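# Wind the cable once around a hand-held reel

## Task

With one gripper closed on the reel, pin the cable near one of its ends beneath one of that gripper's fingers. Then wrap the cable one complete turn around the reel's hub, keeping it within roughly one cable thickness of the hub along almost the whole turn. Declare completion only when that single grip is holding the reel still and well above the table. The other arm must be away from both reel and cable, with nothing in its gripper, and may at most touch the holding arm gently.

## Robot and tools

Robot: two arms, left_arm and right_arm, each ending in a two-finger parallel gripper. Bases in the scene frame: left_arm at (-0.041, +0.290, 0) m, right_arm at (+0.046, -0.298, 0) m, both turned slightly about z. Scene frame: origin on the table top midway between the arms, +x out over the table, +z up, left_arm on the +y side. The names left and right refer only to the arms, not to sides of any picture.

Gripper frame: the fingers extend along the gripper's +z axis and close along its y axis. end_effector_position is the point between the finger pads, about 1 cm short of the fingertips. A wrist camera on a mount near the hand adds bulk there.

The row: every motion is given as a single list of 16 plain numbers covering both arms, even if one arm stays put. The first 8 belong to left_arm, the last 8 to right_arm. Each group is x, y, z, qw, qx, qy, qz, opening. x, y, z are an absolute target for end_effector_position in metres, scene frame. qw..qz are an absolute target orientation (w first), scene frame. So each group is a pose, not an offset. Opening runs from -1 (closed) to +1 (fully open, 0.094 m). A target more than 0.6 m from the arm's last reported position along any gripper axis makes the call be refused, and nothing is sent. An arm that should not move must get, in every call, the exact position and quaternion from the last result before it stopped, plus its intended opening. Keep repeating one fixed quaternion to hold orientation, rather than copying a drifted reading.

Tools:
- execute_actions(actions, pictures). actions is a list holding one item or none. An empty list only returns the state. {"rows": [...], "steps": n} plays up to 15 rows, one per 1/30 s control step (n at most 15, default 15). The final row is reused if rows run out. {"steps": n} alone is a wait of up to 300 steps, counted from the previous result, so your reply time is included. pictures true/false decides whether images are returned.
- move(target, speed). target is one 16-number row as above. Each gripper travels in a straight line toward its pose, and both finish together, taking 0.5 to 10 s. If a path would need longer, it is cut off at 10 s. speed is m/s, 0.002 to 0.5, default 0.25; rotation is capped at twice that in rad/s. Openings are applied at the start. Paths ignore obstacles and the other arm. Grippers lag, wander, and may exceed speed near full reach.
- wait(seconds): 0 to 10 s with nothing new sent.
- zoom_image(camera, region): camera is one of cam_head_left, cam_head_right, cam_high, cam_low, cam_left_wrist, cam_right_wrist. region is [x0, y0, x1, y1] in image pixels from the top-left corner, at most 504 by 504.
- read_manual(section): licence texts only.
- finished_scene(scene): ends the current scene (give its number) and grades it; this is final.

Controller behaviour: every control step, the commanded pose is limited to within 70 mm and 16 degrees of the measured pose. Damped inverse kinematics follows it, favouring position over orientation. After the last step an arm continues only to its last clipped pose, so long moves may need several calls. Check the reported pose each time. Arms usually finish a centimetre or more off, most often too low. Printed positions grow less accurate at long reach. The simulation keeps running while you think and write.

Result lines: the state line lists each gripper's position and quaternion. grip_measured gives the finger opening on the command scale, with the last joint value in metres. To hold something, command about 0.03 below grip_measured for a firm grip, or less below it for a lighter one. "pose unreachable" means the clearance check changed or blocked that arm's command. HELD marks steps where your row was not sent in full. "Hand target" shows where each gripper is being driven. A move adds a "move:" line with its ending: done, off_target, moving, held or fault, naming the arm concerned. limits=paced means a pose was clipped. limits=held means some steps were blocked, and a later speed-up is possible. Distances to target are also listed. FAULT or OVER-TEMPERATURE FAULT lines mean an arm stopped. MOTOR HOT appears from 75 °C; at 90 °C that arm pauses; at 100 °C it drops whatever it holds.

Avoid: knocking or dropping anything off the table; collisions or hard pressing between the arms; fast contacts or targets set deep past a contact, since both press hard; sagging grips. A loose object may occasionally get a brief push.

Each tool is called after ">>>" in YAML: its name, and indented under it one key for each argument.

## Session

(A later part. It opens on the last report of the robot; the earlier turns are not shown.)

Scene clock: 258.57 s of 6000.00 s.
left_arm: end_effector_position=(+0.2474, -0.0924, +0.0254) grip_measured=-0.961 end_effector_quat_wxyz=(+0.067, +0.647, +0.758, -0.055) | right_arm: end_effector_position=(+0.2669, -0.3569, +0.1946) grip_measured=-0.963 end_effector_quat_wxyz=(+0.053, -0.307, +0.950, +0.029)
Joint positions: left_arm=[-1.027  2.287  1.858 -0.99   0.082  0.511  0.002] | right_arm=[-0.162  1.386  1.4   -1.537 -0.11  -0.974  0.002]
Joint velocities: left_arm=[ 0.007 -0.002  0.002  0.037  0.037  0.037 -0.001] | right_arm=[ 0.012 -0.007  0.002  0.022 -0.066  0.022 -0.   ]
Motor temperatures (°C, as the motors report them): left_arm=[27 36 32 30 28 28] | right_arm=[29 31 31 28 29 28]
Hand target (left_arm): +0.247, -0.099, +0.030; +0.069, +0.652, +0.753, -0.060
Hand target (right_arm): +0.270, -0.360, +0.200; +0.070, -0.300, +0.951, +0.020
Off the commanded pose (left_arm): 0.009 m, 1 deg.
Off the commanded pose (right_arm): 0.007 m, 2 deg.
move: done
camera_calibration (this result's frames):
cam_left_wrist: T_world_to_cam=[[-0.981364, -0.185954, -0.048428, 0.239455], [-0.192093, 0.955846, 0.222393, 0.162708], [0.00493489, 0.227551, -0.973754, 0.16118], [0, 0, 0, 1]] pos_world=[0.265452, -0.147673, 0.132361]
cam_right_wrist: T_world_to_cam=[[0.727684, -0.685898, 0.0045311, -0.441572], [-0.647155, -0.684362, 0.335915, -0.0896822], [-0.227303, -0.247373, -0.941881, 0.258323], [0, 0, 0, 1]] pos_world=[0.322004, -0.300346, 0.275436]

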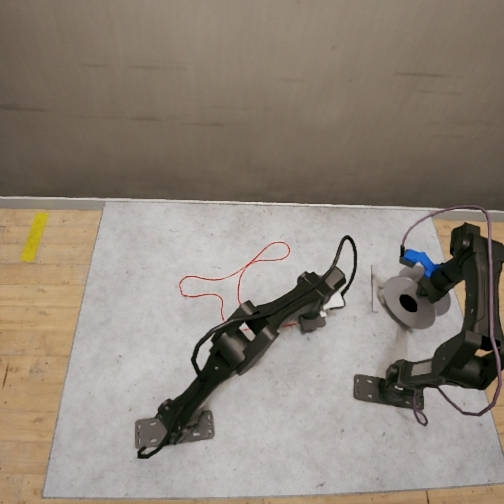

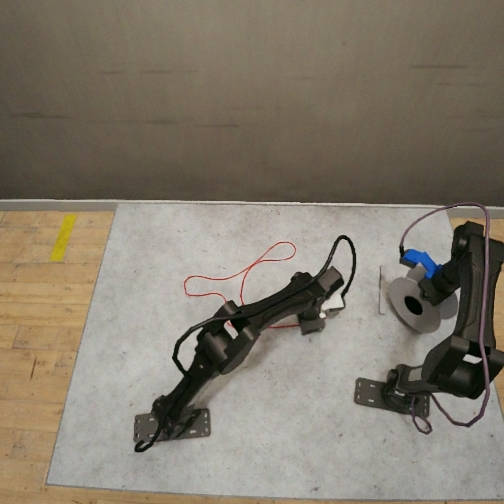

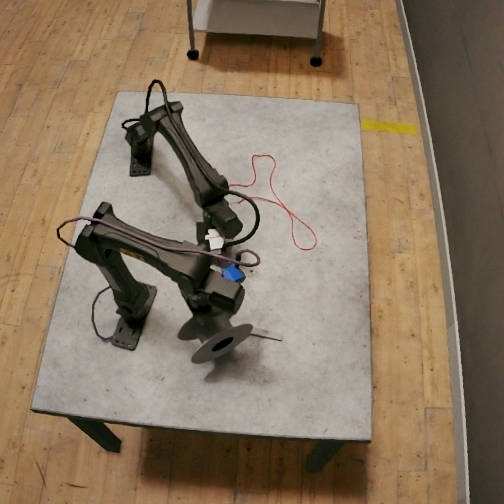

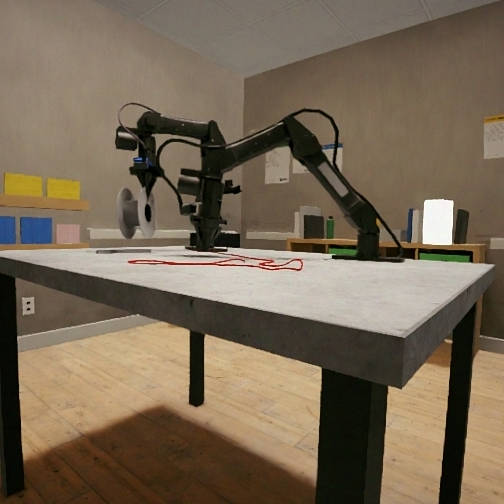

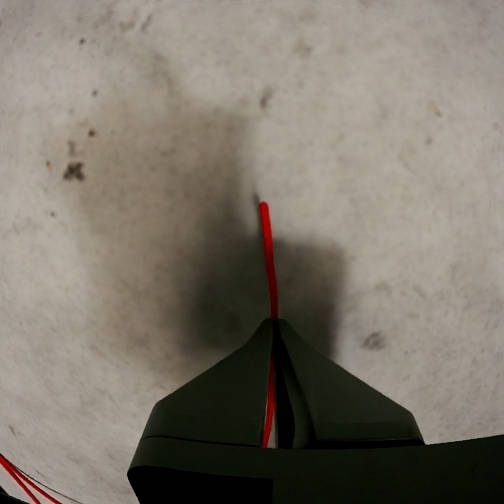

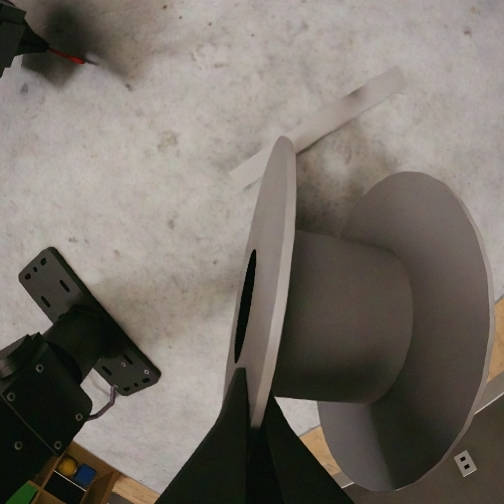

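Release; left goes over the apex, right brings the reel.

>>> move:
  target: [0.25,-0.1,0.03,0.07,0.65,0.75,-0.06,-0.4,0.27,-0.36,0.2,0.07,-0.3,0.95,0.02,-1]

>>> move:
  target: [0.25,0.1,0.15,0.1,0.2,0.97,0,-0.4,0.27,-0.3,0.2,0.07,-0.5,0.86,0.04,-1]

>>> move:
  target: [0.3,0.36,0.12,0.1,0,0.99,0,-0.3,0.205,0.06,0.19,0.07,-0.68,0.73,0.06,-1]

Scene clock: 263.87 s of 6000.00 s.
left_arm: end_effector_position=(+0.2490, -0.0945, +0.0260) grip_measured=-0.403 end_effector_quat_wxyz=(+0.068, +0.649, +0.756, -0.055) | right_arm: end_effector_position=(+0.2669, -0.3569, +0.1946) grip_measured=-0.963 end_effector_quat_wxyz=(+0.053, -0.307, +0.950, +0.029)
Joint positions: left_arm=[-1.027  2.295  1.874 -0.995  0.083  0.516  0.028] | right_arm=[-0.162  1.386  1.4   -1.537 -0.11  -0.974  0.002]
Joint velocities: left_arm=[-0.012 -0.017 -0.007 -0.081  0.007 -0.007  0.   ] | right_arm=[ 0.002  0.002 -0.012  0.022 -0.051 -0.022  0.   ]
Motor temperatures (°C, as the motors report them): left_arm=[27 37 33 30 28 28] | right_arm=[29 31 31 28 29 28]
Hand target (left_arm): +0.250, -0.100, +0.030; +0.071, +0.652, +0.752, -0.060
Hand target (right_arm): +0.270, -0.360, +0.200; +0.070, -0.300, +0.951, +0.020
Off the commanded pose (left_arm): 0.007 m, 1 deg.
Off the commanded pose (right_arm): 0.007 m, 2 deg.
move: done
camera_calibration (this result's frames):
cam_left_wrist: T_world_to_cam=[[-0.982162, -0.181208, -0.0502069, 0.241377], [-0.187856, 0.957265, 0.219897, 0.164073], [0.00821423, 0.225406, -0.97423, 0.161267], [0, 0, 0, 1]] pos_world=[0.266568, -0.149673, 0.133151]
cam_right_wrist: T_world_to_cam=[[0.727684, -0.685898, 0.0045311, -0.441572], [-0.647155, -0.684362, 0.335915, -0.0896822], [-0.227303, -0.247373, -0.941881, 0.258323], [0, 0, 0, 1]] pos_world=[0.322004, -0.300346, 0.275436]

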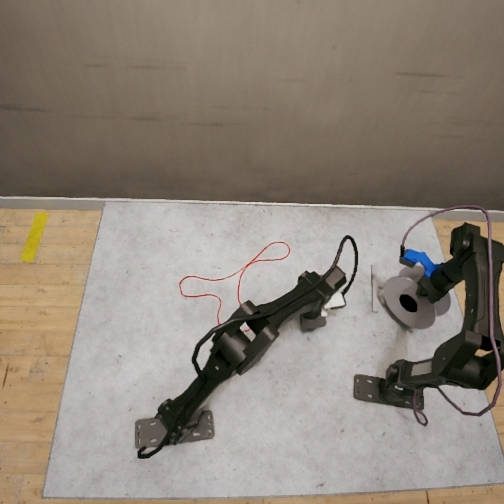

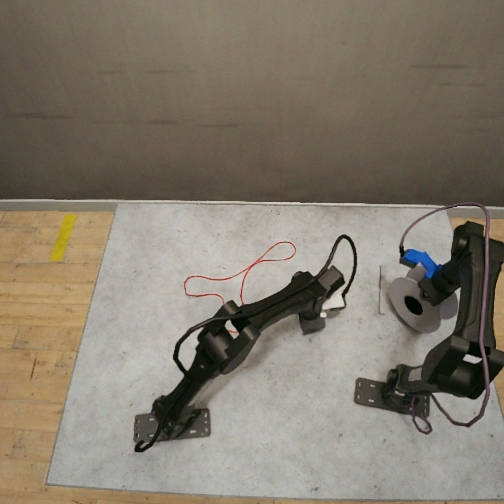

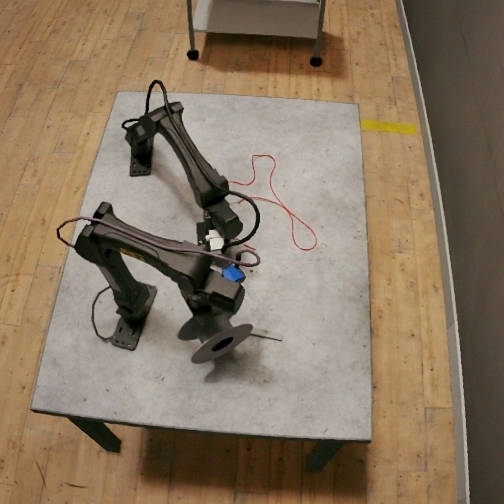

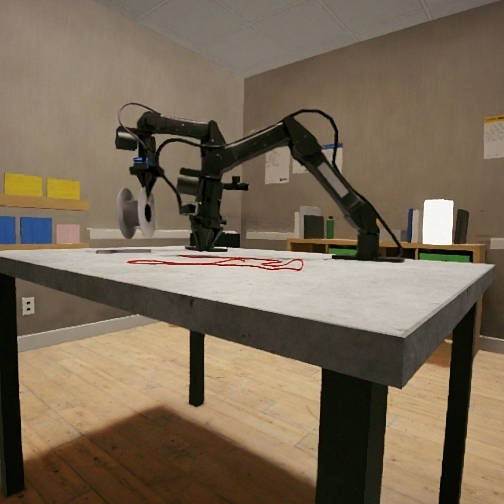

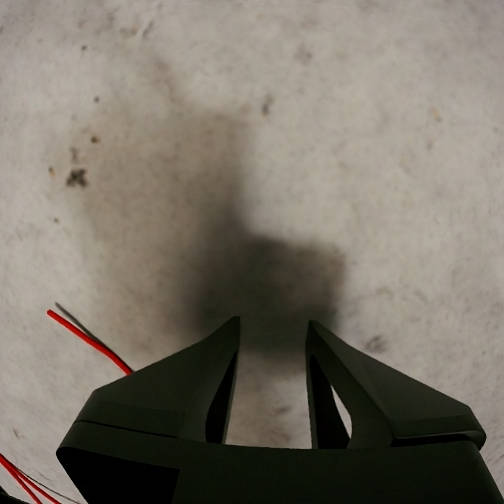

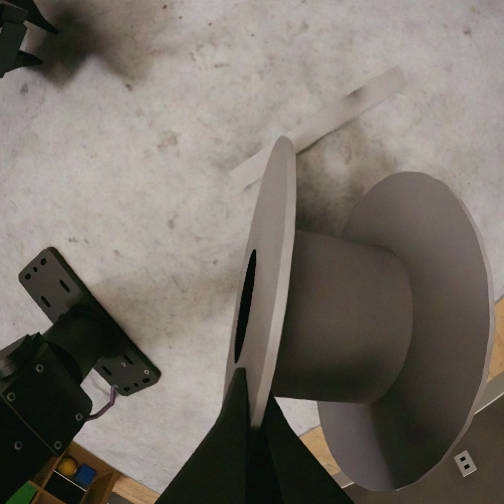

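Scene clock: 266.40 s of 6000.00 s.
left_arm: end_effector_position=(+0.2580, +0.0919, +0.1476) grip_measured=-0.403 end_effector_quat_wxyz=(+0.103, +0.209, +0.973, -0.006) | right_arm: end_effector_position=(+0.2747, -0.3072, +0.1950) grip_measured=-0.963 end_effector_quat_wxyz=(+0.059, -0.492, +0.868, +0.036)
Joint positions: left_arm=[-0.753  1.717  1.522 -1.181 -0.071 -0.194  0.028] | right_arm=[ 0.043  1.386  1.4   -1.537 -0.13  -1.175  0.002]
Joint velocities: left_arm=[-0.002 -0.012 -0.007  0.066 -0.007  0.022  0.   ] | right_arm=[-0.022 -0.012 -0.007 -0.037  0.037  0.007 -0.001]
Motor temperatures (°C, as the motors report them): left_arm=[27 37 32 30 28 28] | right_arm=[29 31 31 28 29 28]
Hand target (left_arm): +0.255, +0.099, +0.151; +0.102, +0.201, +0.974, -0.002
Hand target (right_arm): +0.270, -0.300, +0.200; +0.073, -0.501, +0.862, +0.042
Off the commanded pose (left_arm): 0.012 m, 1 deg.
Off the commanded pose (right_arm): 0.010 m, 2 deg.
move: off_target (left_arm)
camera_calibration (this result's frames):
cam_left_wrist: T_world_to_cam=[[-0.377241, -0.923063, -0.0751204, 0.205852], [-0.913984, 0.357988, 0.190991, 0.207332], [-0.149405, 0.140708, -0.978713, 0.286678], [0, 0, 0, 1]] pos_world=[0.309985, 0.0754543, 0.25644]
cam_right_wrist: T_world_to_cam=[[0.938777, -0.343658, 0.0244413, -0.369945], [-0.332998, -0.886881, 0.320242, -0.196227], [-0.088377, -0.308774, -0.947021, 0.216754], [0, 0, 0, 1]] pos_world=[0.301108, -0.234236, 0.277152]

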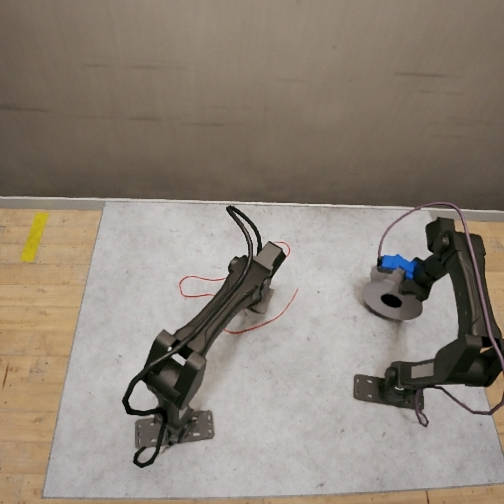

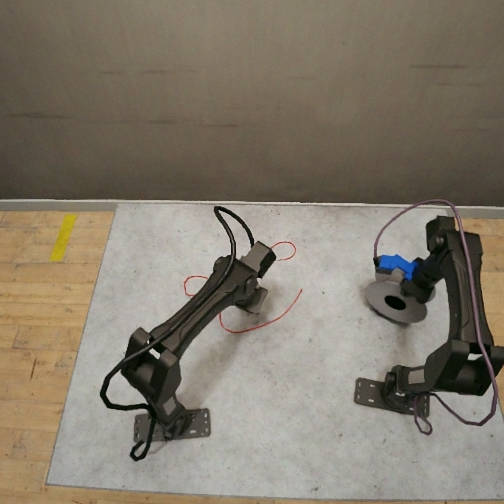

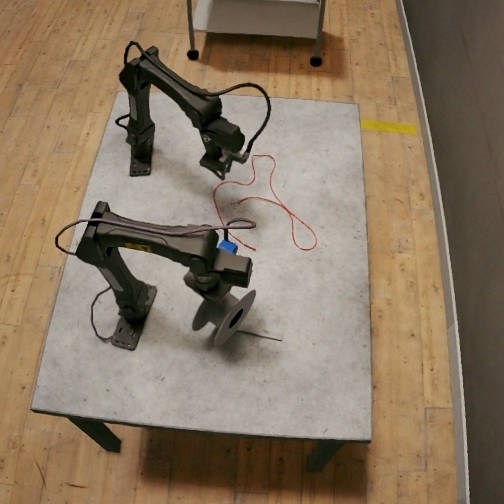

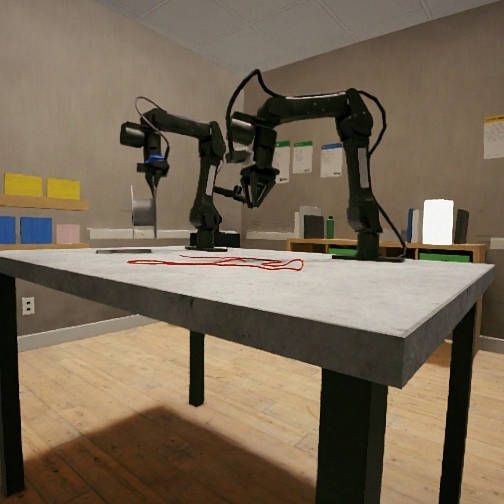

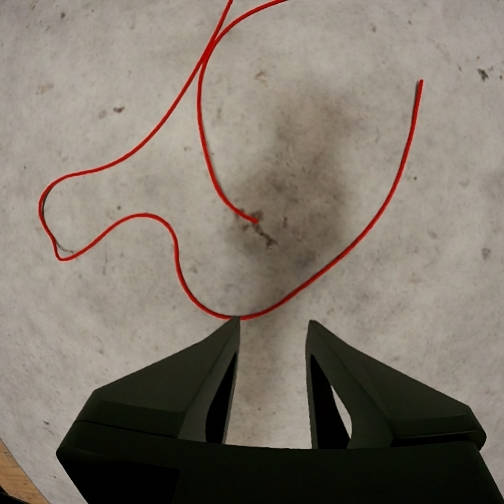

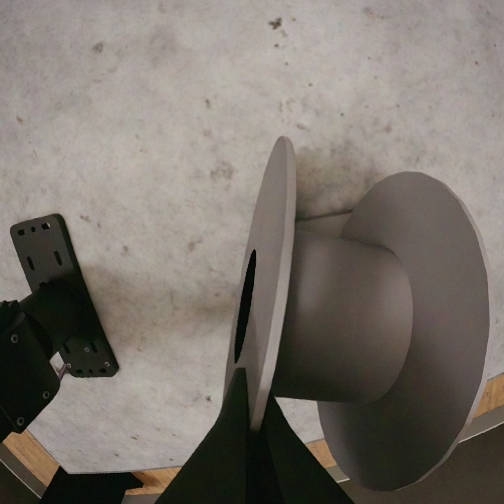

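Scene clock: 268.50 s of 6000.00 s.
left_arm: end_effector_position=(+0.2958, +0.3586, +0.1127) grip_measured=-0.303 end_effector_quat_wxyz=(+0.088, -0.003, +0.996, -0.002) | right_arm: end_effector_position=(+0.2004, +0.0580, +0.1817) grip_measured=-0.963 end_effector_quat_wxyz=(-0.059, +0.680, -0.727, -0.072)
Joint positions: left_arm=[ 0.09   1.685  1.352 -1.067  0.042  0.21   0.033] | right_arm=[ 1.307  1.886  1.872 -1.394 -0.092 -0.379  0.002]
Joint velocities: left_arm=[ 0.007  0.002 -0.007  0.037  0.022  0.022 -0.001] | right_arm=[ 0.007 -0.007 -0.002  0.037 -0.037  0.007 -0.001]
Motor temperatures (°C, as the motors report them): left_arm=[27 37 32 30 28 28] | right_arm=[29 31 31 28 29 28]
Hand target (left_arm): +0.306, +0.360, +0.120; +0.105, -0.000, +0.994, -0.002
Hand target (right_arm): +0.205, +0.062, +0.193; -0.077, +0.677, -0.728, -0.074
Off the commanded pose (left_arm): 0.009 m, 2 deg.
Off the commanded pose (right_arm): 0.010 m, 2 deg.
move: done
camera_calibration (this result's frames):
cam_left_wrist: T_world_to_cam=[[0.0357672, -0.998535, -0.0406024, 0.364689], [-0.974455, -0.0438609, 0.22026, 0.31165], [-0.221718, 0.0316871, -0.974596, 0.280712], [0, 0, 0, 1]] pos_world=[0.352884, 0.368929, 0.219743]
cam_right_wrist: T_world_to_cam=[[0.992545, 0.121004, 0.0145987, -0.210305], [0.112438, -0.955281, 0.27349, 0.0303813], [0.0470392, -0.26981, -0.961764, 0.283624], [0, 0, 0, 1]] pos_world=[0.19198, 0.130995, 0.267541]

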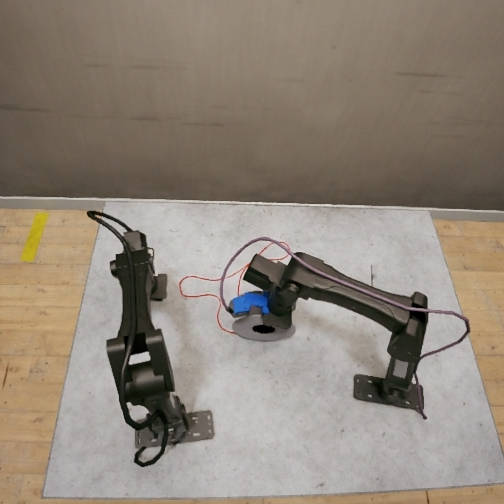

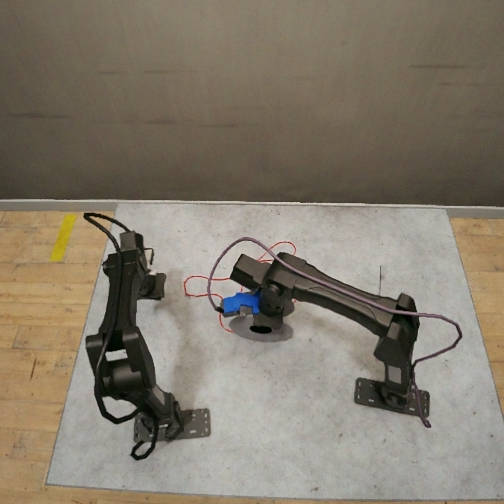

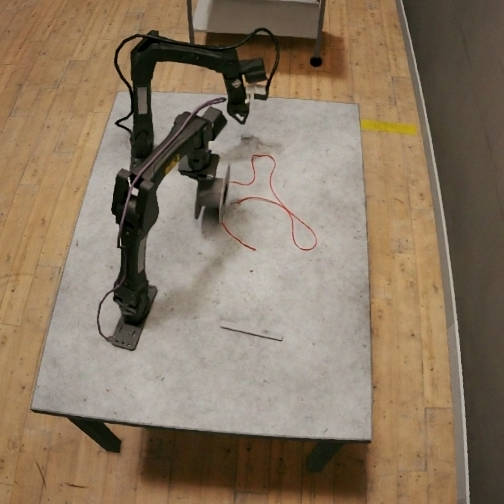

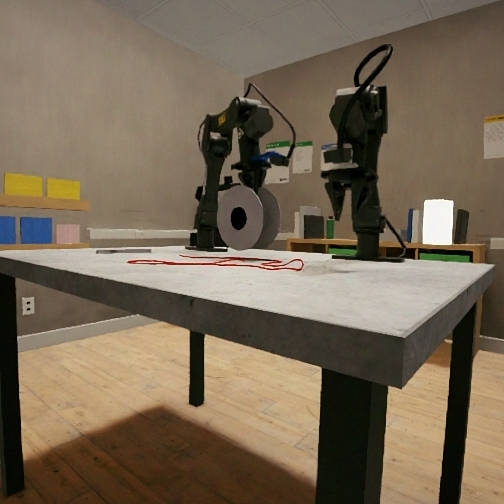

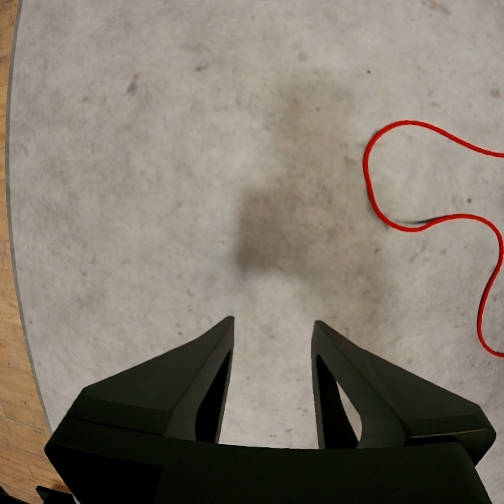

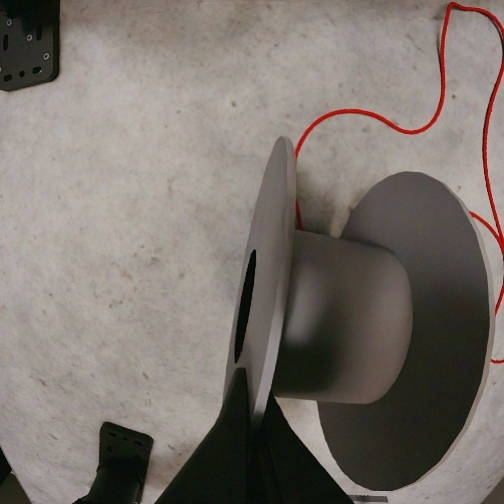

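>>> move:
  target: [0.36,0.33,0.08,0.1,0,0.99,0,-0.3,0.21,0.07,0.175,0.04,-0.82,0.57,0.07,-1]
  speed: 0.15

>>> move:
  target: [0.36,0.33,0.08,0.1,0,0.99,0,-0.3,0.21,0.07,0.149,0.04,-0.82,0.57,0.07,-1]
  speed: 0.08

>>> move:
  target: [0.36,0.33,0.08,0.1,0,0.99,0,-0.3,0.21,0.07,0.149,0.04,-0.82,0.57,0.07,-0.6]

>>> move:
  target: [0.36,0.33,0.08,0.1,0,0.99,0,-0.3,0.21,0.065,0.215,0.04,-0.82,0.57,0.07,-0.6]
  speed: 0.12

Scene clock: 277.47 s of 6000.00 s.
left_arm: end_effector_position=(+0.3466, +0.3298, +0.0732) grip_measured=-0.303 end_effector_quat_wxyz=(+0.083, -0.001, +0.997, -0.004) | right_arm: end_effector_position=(+0.2073, +0.0658, +0.1673) grip_measured=-0.963 end_effector_quat_wxyz=(-0.031, +0.819, -0.570, -0.058)
Joint positions: left_arm=[-0.018  1.886  1.441 -0.962  0.026  0.107  0.033] | right_arm=[ 1.293  2.012  1.998 -1.48  -0.107 -0.816  0.002]
Joint velocities: left_arm=[ 0.002  0.017 -0.007 -0.007 -0.007  0.022  0.   ] | right_arm=[-0.012  0.002  0.002 -0.007  0.007 -0.051  0.001]
Motor temperatures (°C, as the motors report them): left_arm=[27 36 33 30 28 28] | right_arm=[29 32 32 28 29 28]
Hand target (left_arm): +0.359, +0.329, +0.080; +0.100, +0.000, +0.995, -0.000
Hand target (right_arm): +0.210, +0.070, +0.175; -0.041, +0.819, -0.569, -0.070
Off the commanded pose (left_arm): 0.015 m, 2 deg.
Off the commanded pose (right_arm): 0.009 m, 2 deg.
After step 180, 1.07 s passed at rest.
move: off_target (left_arm)
camera_calibration (this result's frames):
cam_left_wrist: T_world_to_cam=[[0.0315032, -0.998809, -0.0372499, 0.33383], [-0.97257, -0.0392263, 0.229277, 0.365797], [-0.230465, 0.0290052, -0.972648, 0.258188], [0, 0, 0, 1]] pos_world=[0.40475, 0.340293, 0.179692]
cam_right_wrist: T_world_to_cam=[[0.856368, 0.516227, 0.0119966, -0.2152], [0.484829, -0.811842, 0.325351, -0.0543037], [0.177694, -0.272804, -0.945517, 0.241991], [0, 0, 0, 1]] pos_world=[0.167618, 0.133022, 0.249056]

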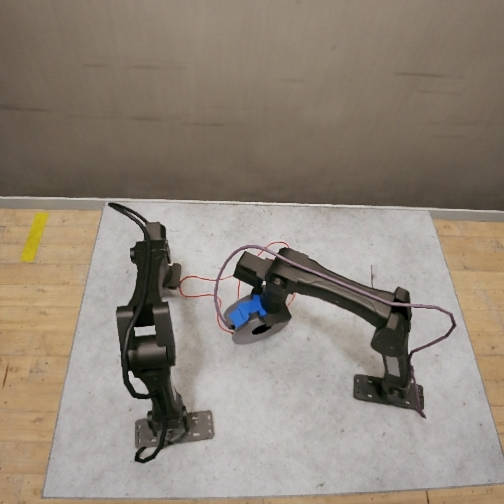

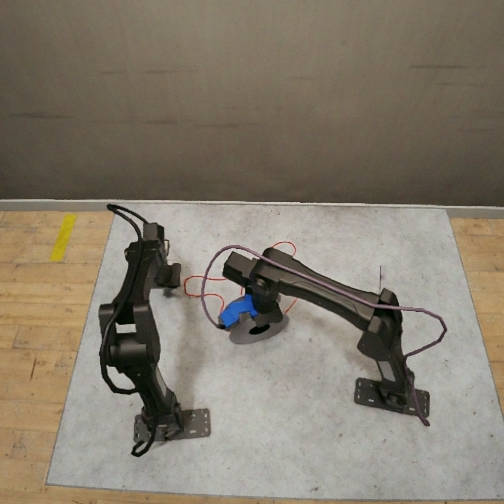

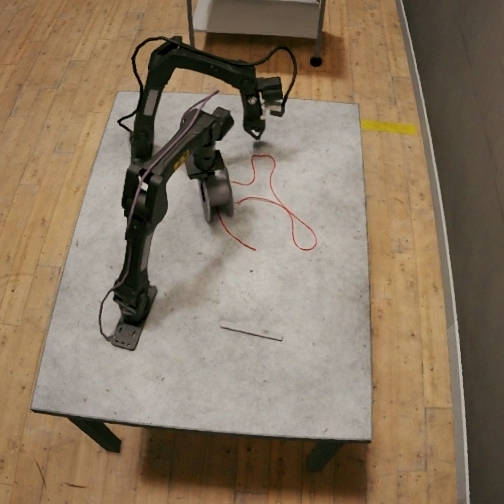

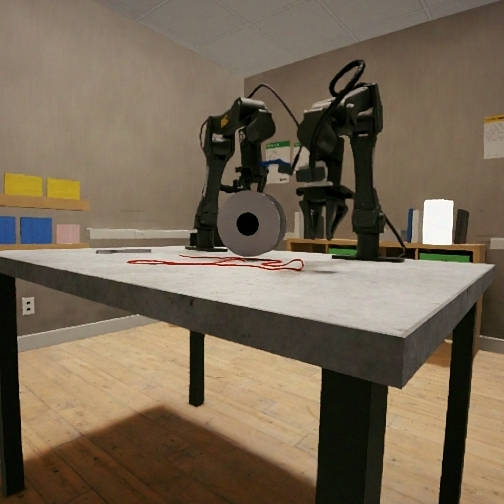

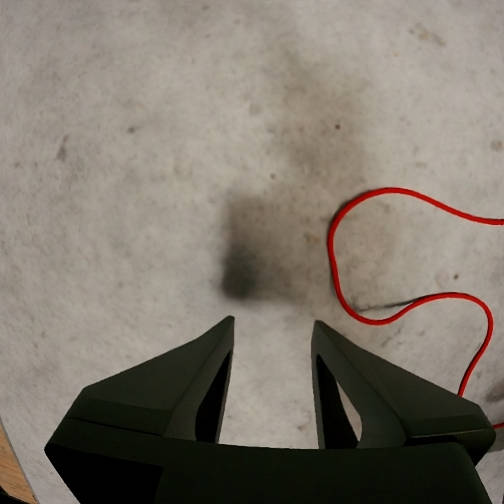

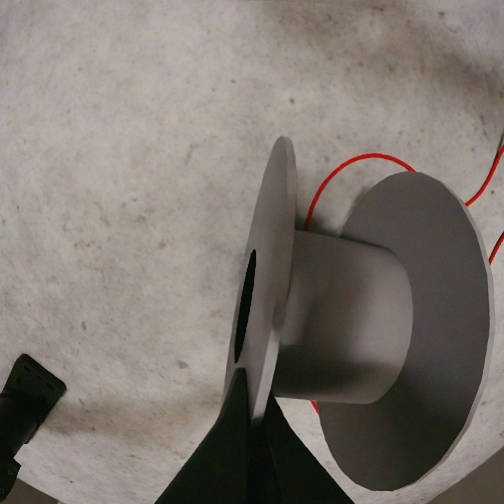

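Scene clock: 278.17 s of 6000.00 s.
left_arm: end_effector_position=(+0.3466, +0.3298, +0.0732) grip_measured=-0.303 end_effector_quat_wxyz=(+0.083, -0.001, +0.997, -0.004) | right_arm: end_effector_position=(+0.2056, +0.0631, +0.1578) grip_measured=-0.963 end_effector_quat_wxyz=(-0.029, +0.819, -0.570, -0.059)
Joint positions: left_arm=[-0.018  1.886  1.441 -0.962  0.026  0.107  0.033] | right_arm=[ 1.293  1.99   1.929 -1.434 -0.108 -0.817  0.002]
Joint velocities: left_arm=[ 0.022 -0.007  0.002  0.022  0.022  0.037 -0.   ] | right_arm=[-0.037 -0.002  0.002 -0.037 -0.022 -0.081 -0.   ]
Motor temperatures (°C, as the motors report them): left_arm=[27 36 33 30 28 28] | right_arm=[29 32 32 28 29 28]
Hand target (left_arm): +0.360, +0.330, +0.080; +0.101, +0.000, +0.995, -0.000
Hand target (right_arm): +0.210, +0.070, +0.149; -0.039, +0.818, -0.569, -0.069
Off the commanded pose (left_arm): 0.015 m, 2 deg.
Off the commanded pose (right_arm): 0.012 m, 2 deg.
move: off_target (left_arm, right_arm)
camera_calibration (this result's frames):
cam_left_wrist: T_world_to_cam=[[0.0315032, -0.998809, -0.0372499, 0.33383], [-0.97257, -0.0392263, 0.229277, 0.365797], [-0.230465, 0.0290052, -0.972648, 0.258188], [0, 0, 0, 1]] pos_world=[0.40475, 0.340293, 0.179692]
cam_right_wrist: T_world_to_cam=[[0.85594, 0.516985, 0.00967239, -0.211859], [0.486229, -0.811102, 0.325106, -0.052886], [0.17592, -0.273568, -0.945628, 0.232969], [0, 0, 0, 1]] pos_world=[0.16607, 0.130365, 0.239545]

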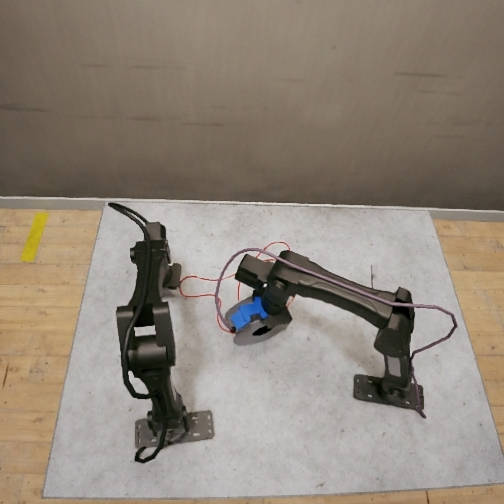

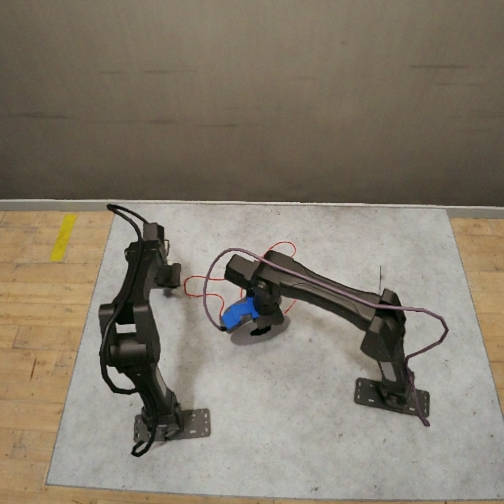

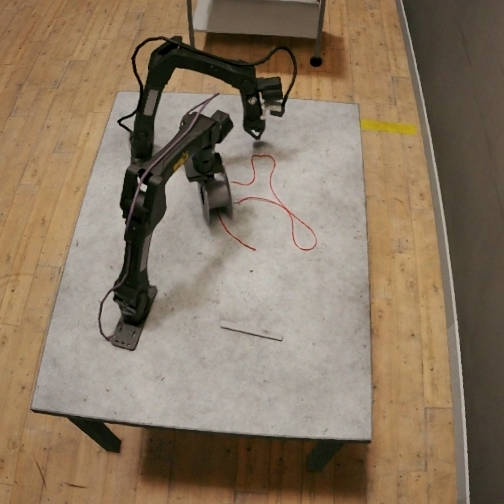

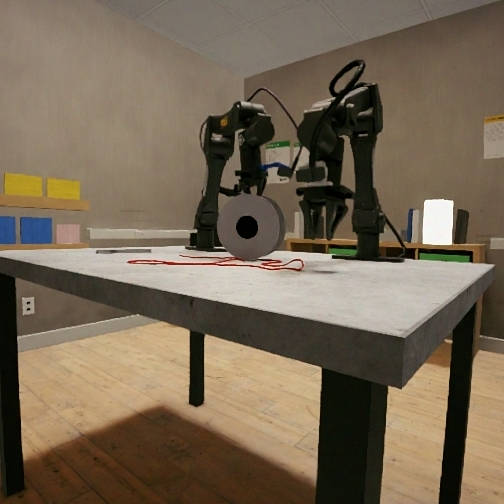

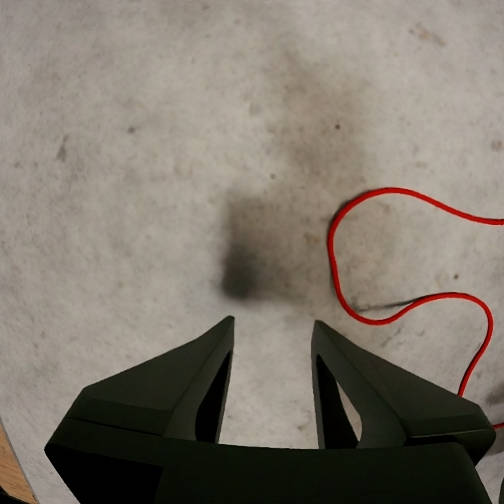

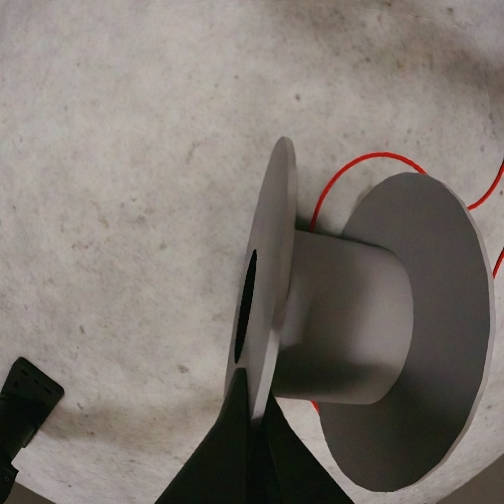

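Scene clock: 278.87 s of 6000.00 s.
left_arm: end_effector_position=(+0.3466, +0.3298, +0.0732) grip_measured=-0.303 end_effector_quat_wxyz=(+0.083, -0.001, +0.997, -0.004) | right_arm: end_effector_position=(+0.2065, +0.0677, +0.1544) grip_measured=-0.603 end_effector_quat_wxyz=(-0.037, +0.819, -0.568, -0.064)
Joint positions: left_arm=[-0.018  1.886  1.441 -0.962  0.026  0.107  0.033] | right_arm=[ 1.293  1.99   1.912 -1.402 -0.116 -0.819  0.019]
Joint velocities: left_arm=[-0.007  0.012 -0.017  0.051  0.022 -0.051 -0.   ] | right_arm=[-0.002  0.002  0.017  0.066 -0.066  0.007  0.   ]
Motor temperatures (°C, as the motors report them): left_arm=[27 36 33 30 28 28] | right_arm=[29 32 31 28 29 28]
Hand target (left_arm): +0.360, +0.330, +0.080; +0.101, +0.000, +0.995, -0.000
Hand target (right_arm): +0.210, +0.070, +0.149; -0.040, +0.818, -0.569, -0.069
Off the commanded pose (left_arm): 0.015 m, 2 deg.
Off the commanded pose (right_arm): 0.007 m, 1 deg.
move: off_target (left_arm)
camera_calibration (this result's frames):
cam_left_wrist: T_world_to_cam=[[0.0315032, -0.998809, -0.0372499, 0.33383], [-0.97257, -0.0392263, 0.229277, 0.365797], [-0.230465, 0.0290052, -0.972648, 0.258188], [0, 0, 0, 1]] pos_world=[0.40475, 0.340293, 0.179692]
cam_right_wrist: T_world_to_cam=[[0.854623, 0.518884, 0.0194777, -0.216304], [0.488074, -0.815549, 0.310908, -0.0463144], [0.17721, -0.256202, -0.95024, 0.230178], [0, 0, 0, 1]] pos_world=[0.166673, 0.133437, 0.237337]

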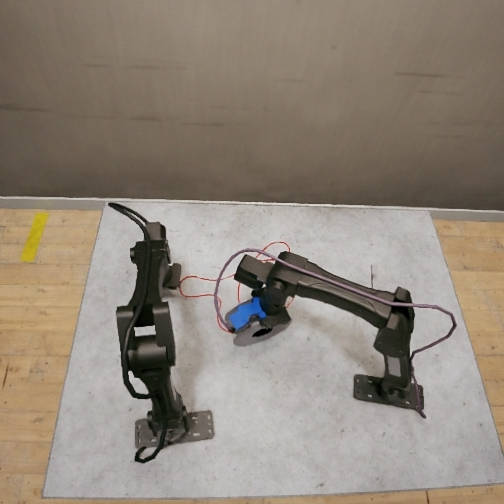

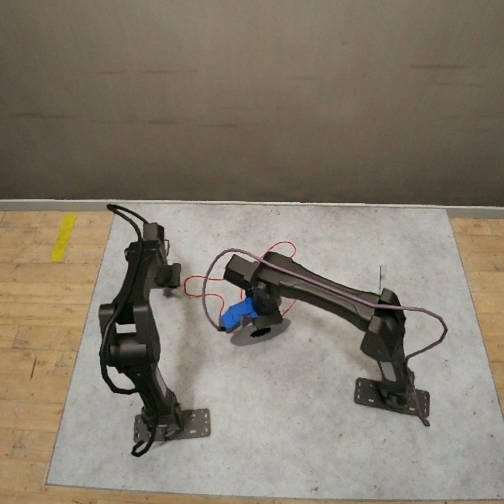

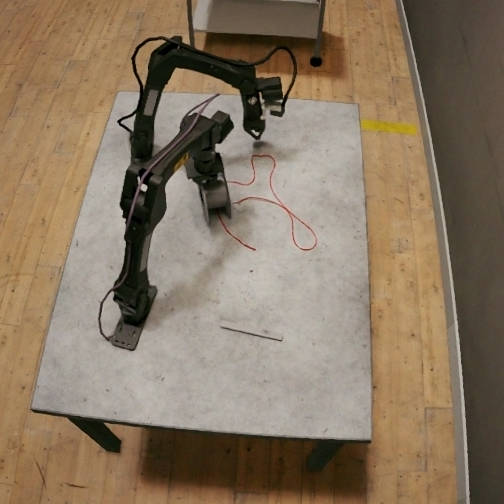

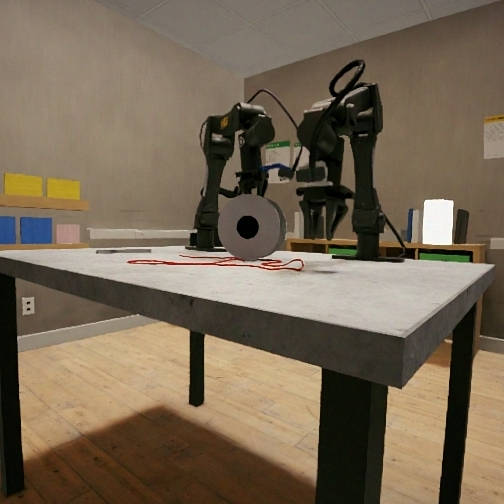

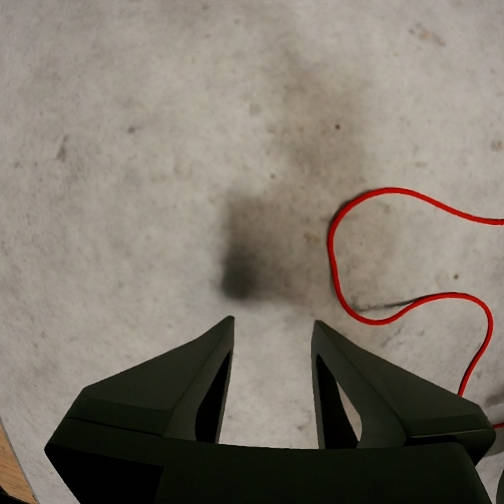

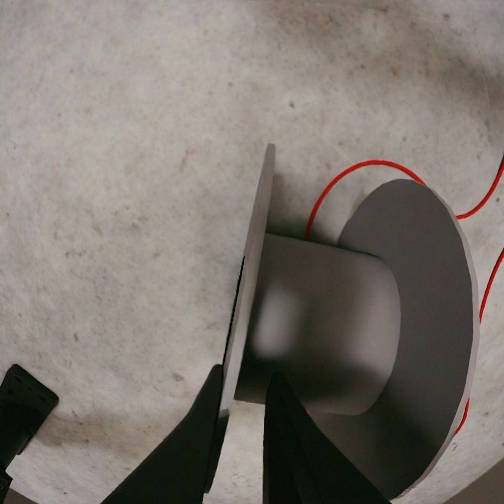

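Scene clock: 279.77 s of 6000.00 s.
left_arm: end_effector_position=(+0.3466, +0.3298, +0.0732) grip_measured=-0.303 end_effector_quat_wxyz=(+0.083, -0.001, +0.997, -0.004) | right_arm: end_effector_position=(+0.2092, +0.0664, +0.2016) grip_measured=-0.603 end_effector_quat_wxyz=(-0.061, +0.817, -0.570, -0.067)
Joint positions: left_arm=[-0.018  1.886  1.441 -0.962  0.026  0.107  0.033] | right_arm=[ 1.285  1.991  2.103 -1.544 -0.116 -0.82   0.019]
Joint velocities: left_arm=[-0.007  0.012  0.012  0.037 -0.037 -0.037  0.001] | right_arm=[-0.017 -0.007  0.012  0.007  0.051 -0.037  0.   ]
Motor temperatures (°C, as the motors report them): left_arm=[27 36 33 30 28 28] | right_arm=[29 32 32 28 29 28]
Hand target (left_arm): +0.360, +0.330, +0.080; +0.101, +0.000, +0.995, -0.000
Hand target (right_arm): +0.209, +0.064, +0.215; -0.072, +0.816, -0.569, -0.075
Off the commanded pose (left_arm): 0.015 m, 2 deg.
Off the commanded pose (right_arm): 0.014 m, 2 deg.
joint sent to its limit (right arm) — the command would take joint 4 (wrist pitch) past its lower limit, so that joint was sent only as far as its limit.
move: off_target (left_arm, right_arm)
camera_calibration (this result's frames):
cam_left_wrist: T_world_to_cam=[[0.0315032, -0.998809, -0.0372499, 0.33383], [-0.97257, -0.0392263, 0.229277, 0.365797], [-0.230465, 0.0290052, -0.972648, 0.258188], [0, 0, 0, 1]] pos_world=[0.40475, 0.340293, 0.179692]
cam_right_wrist: T_world_to_cam=[[0.857507, 0.511006, 0.0596142, -0.227048], [0.475676, -0.831647, 0.286522, -0.054816], [0.195992, -0.217337, -0.956217, 0.268867], [0, 0, 0, 1]] pos_world=[0.168075, 0.12887, 0.286336]

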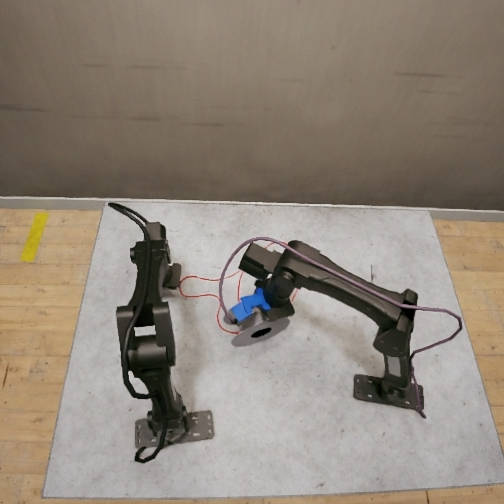

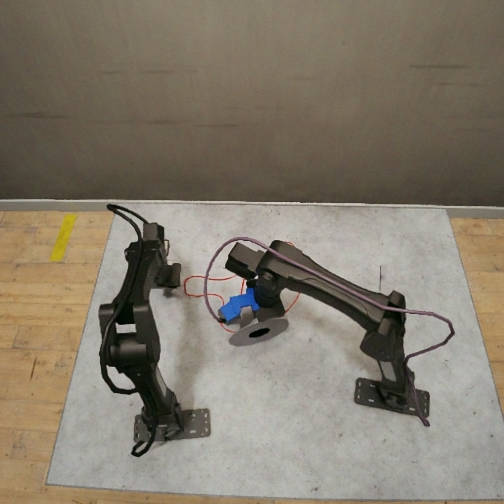

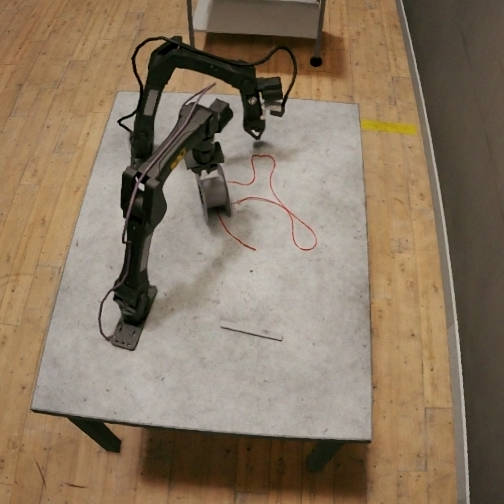

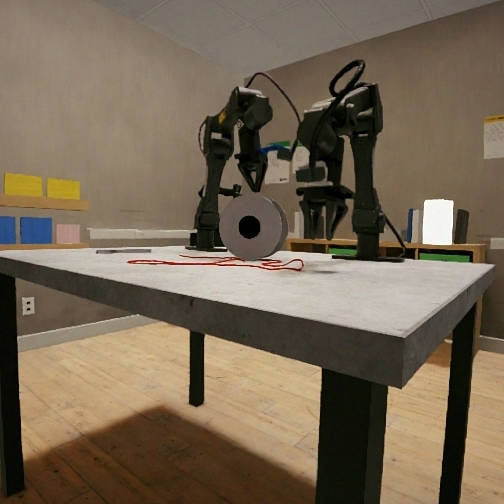

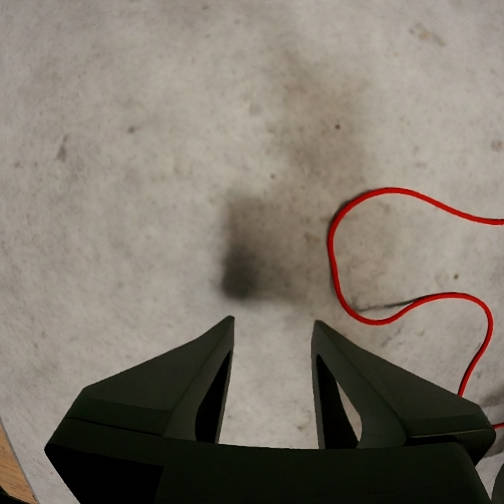

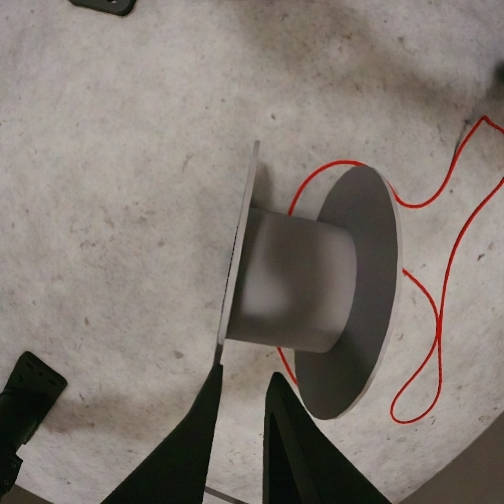

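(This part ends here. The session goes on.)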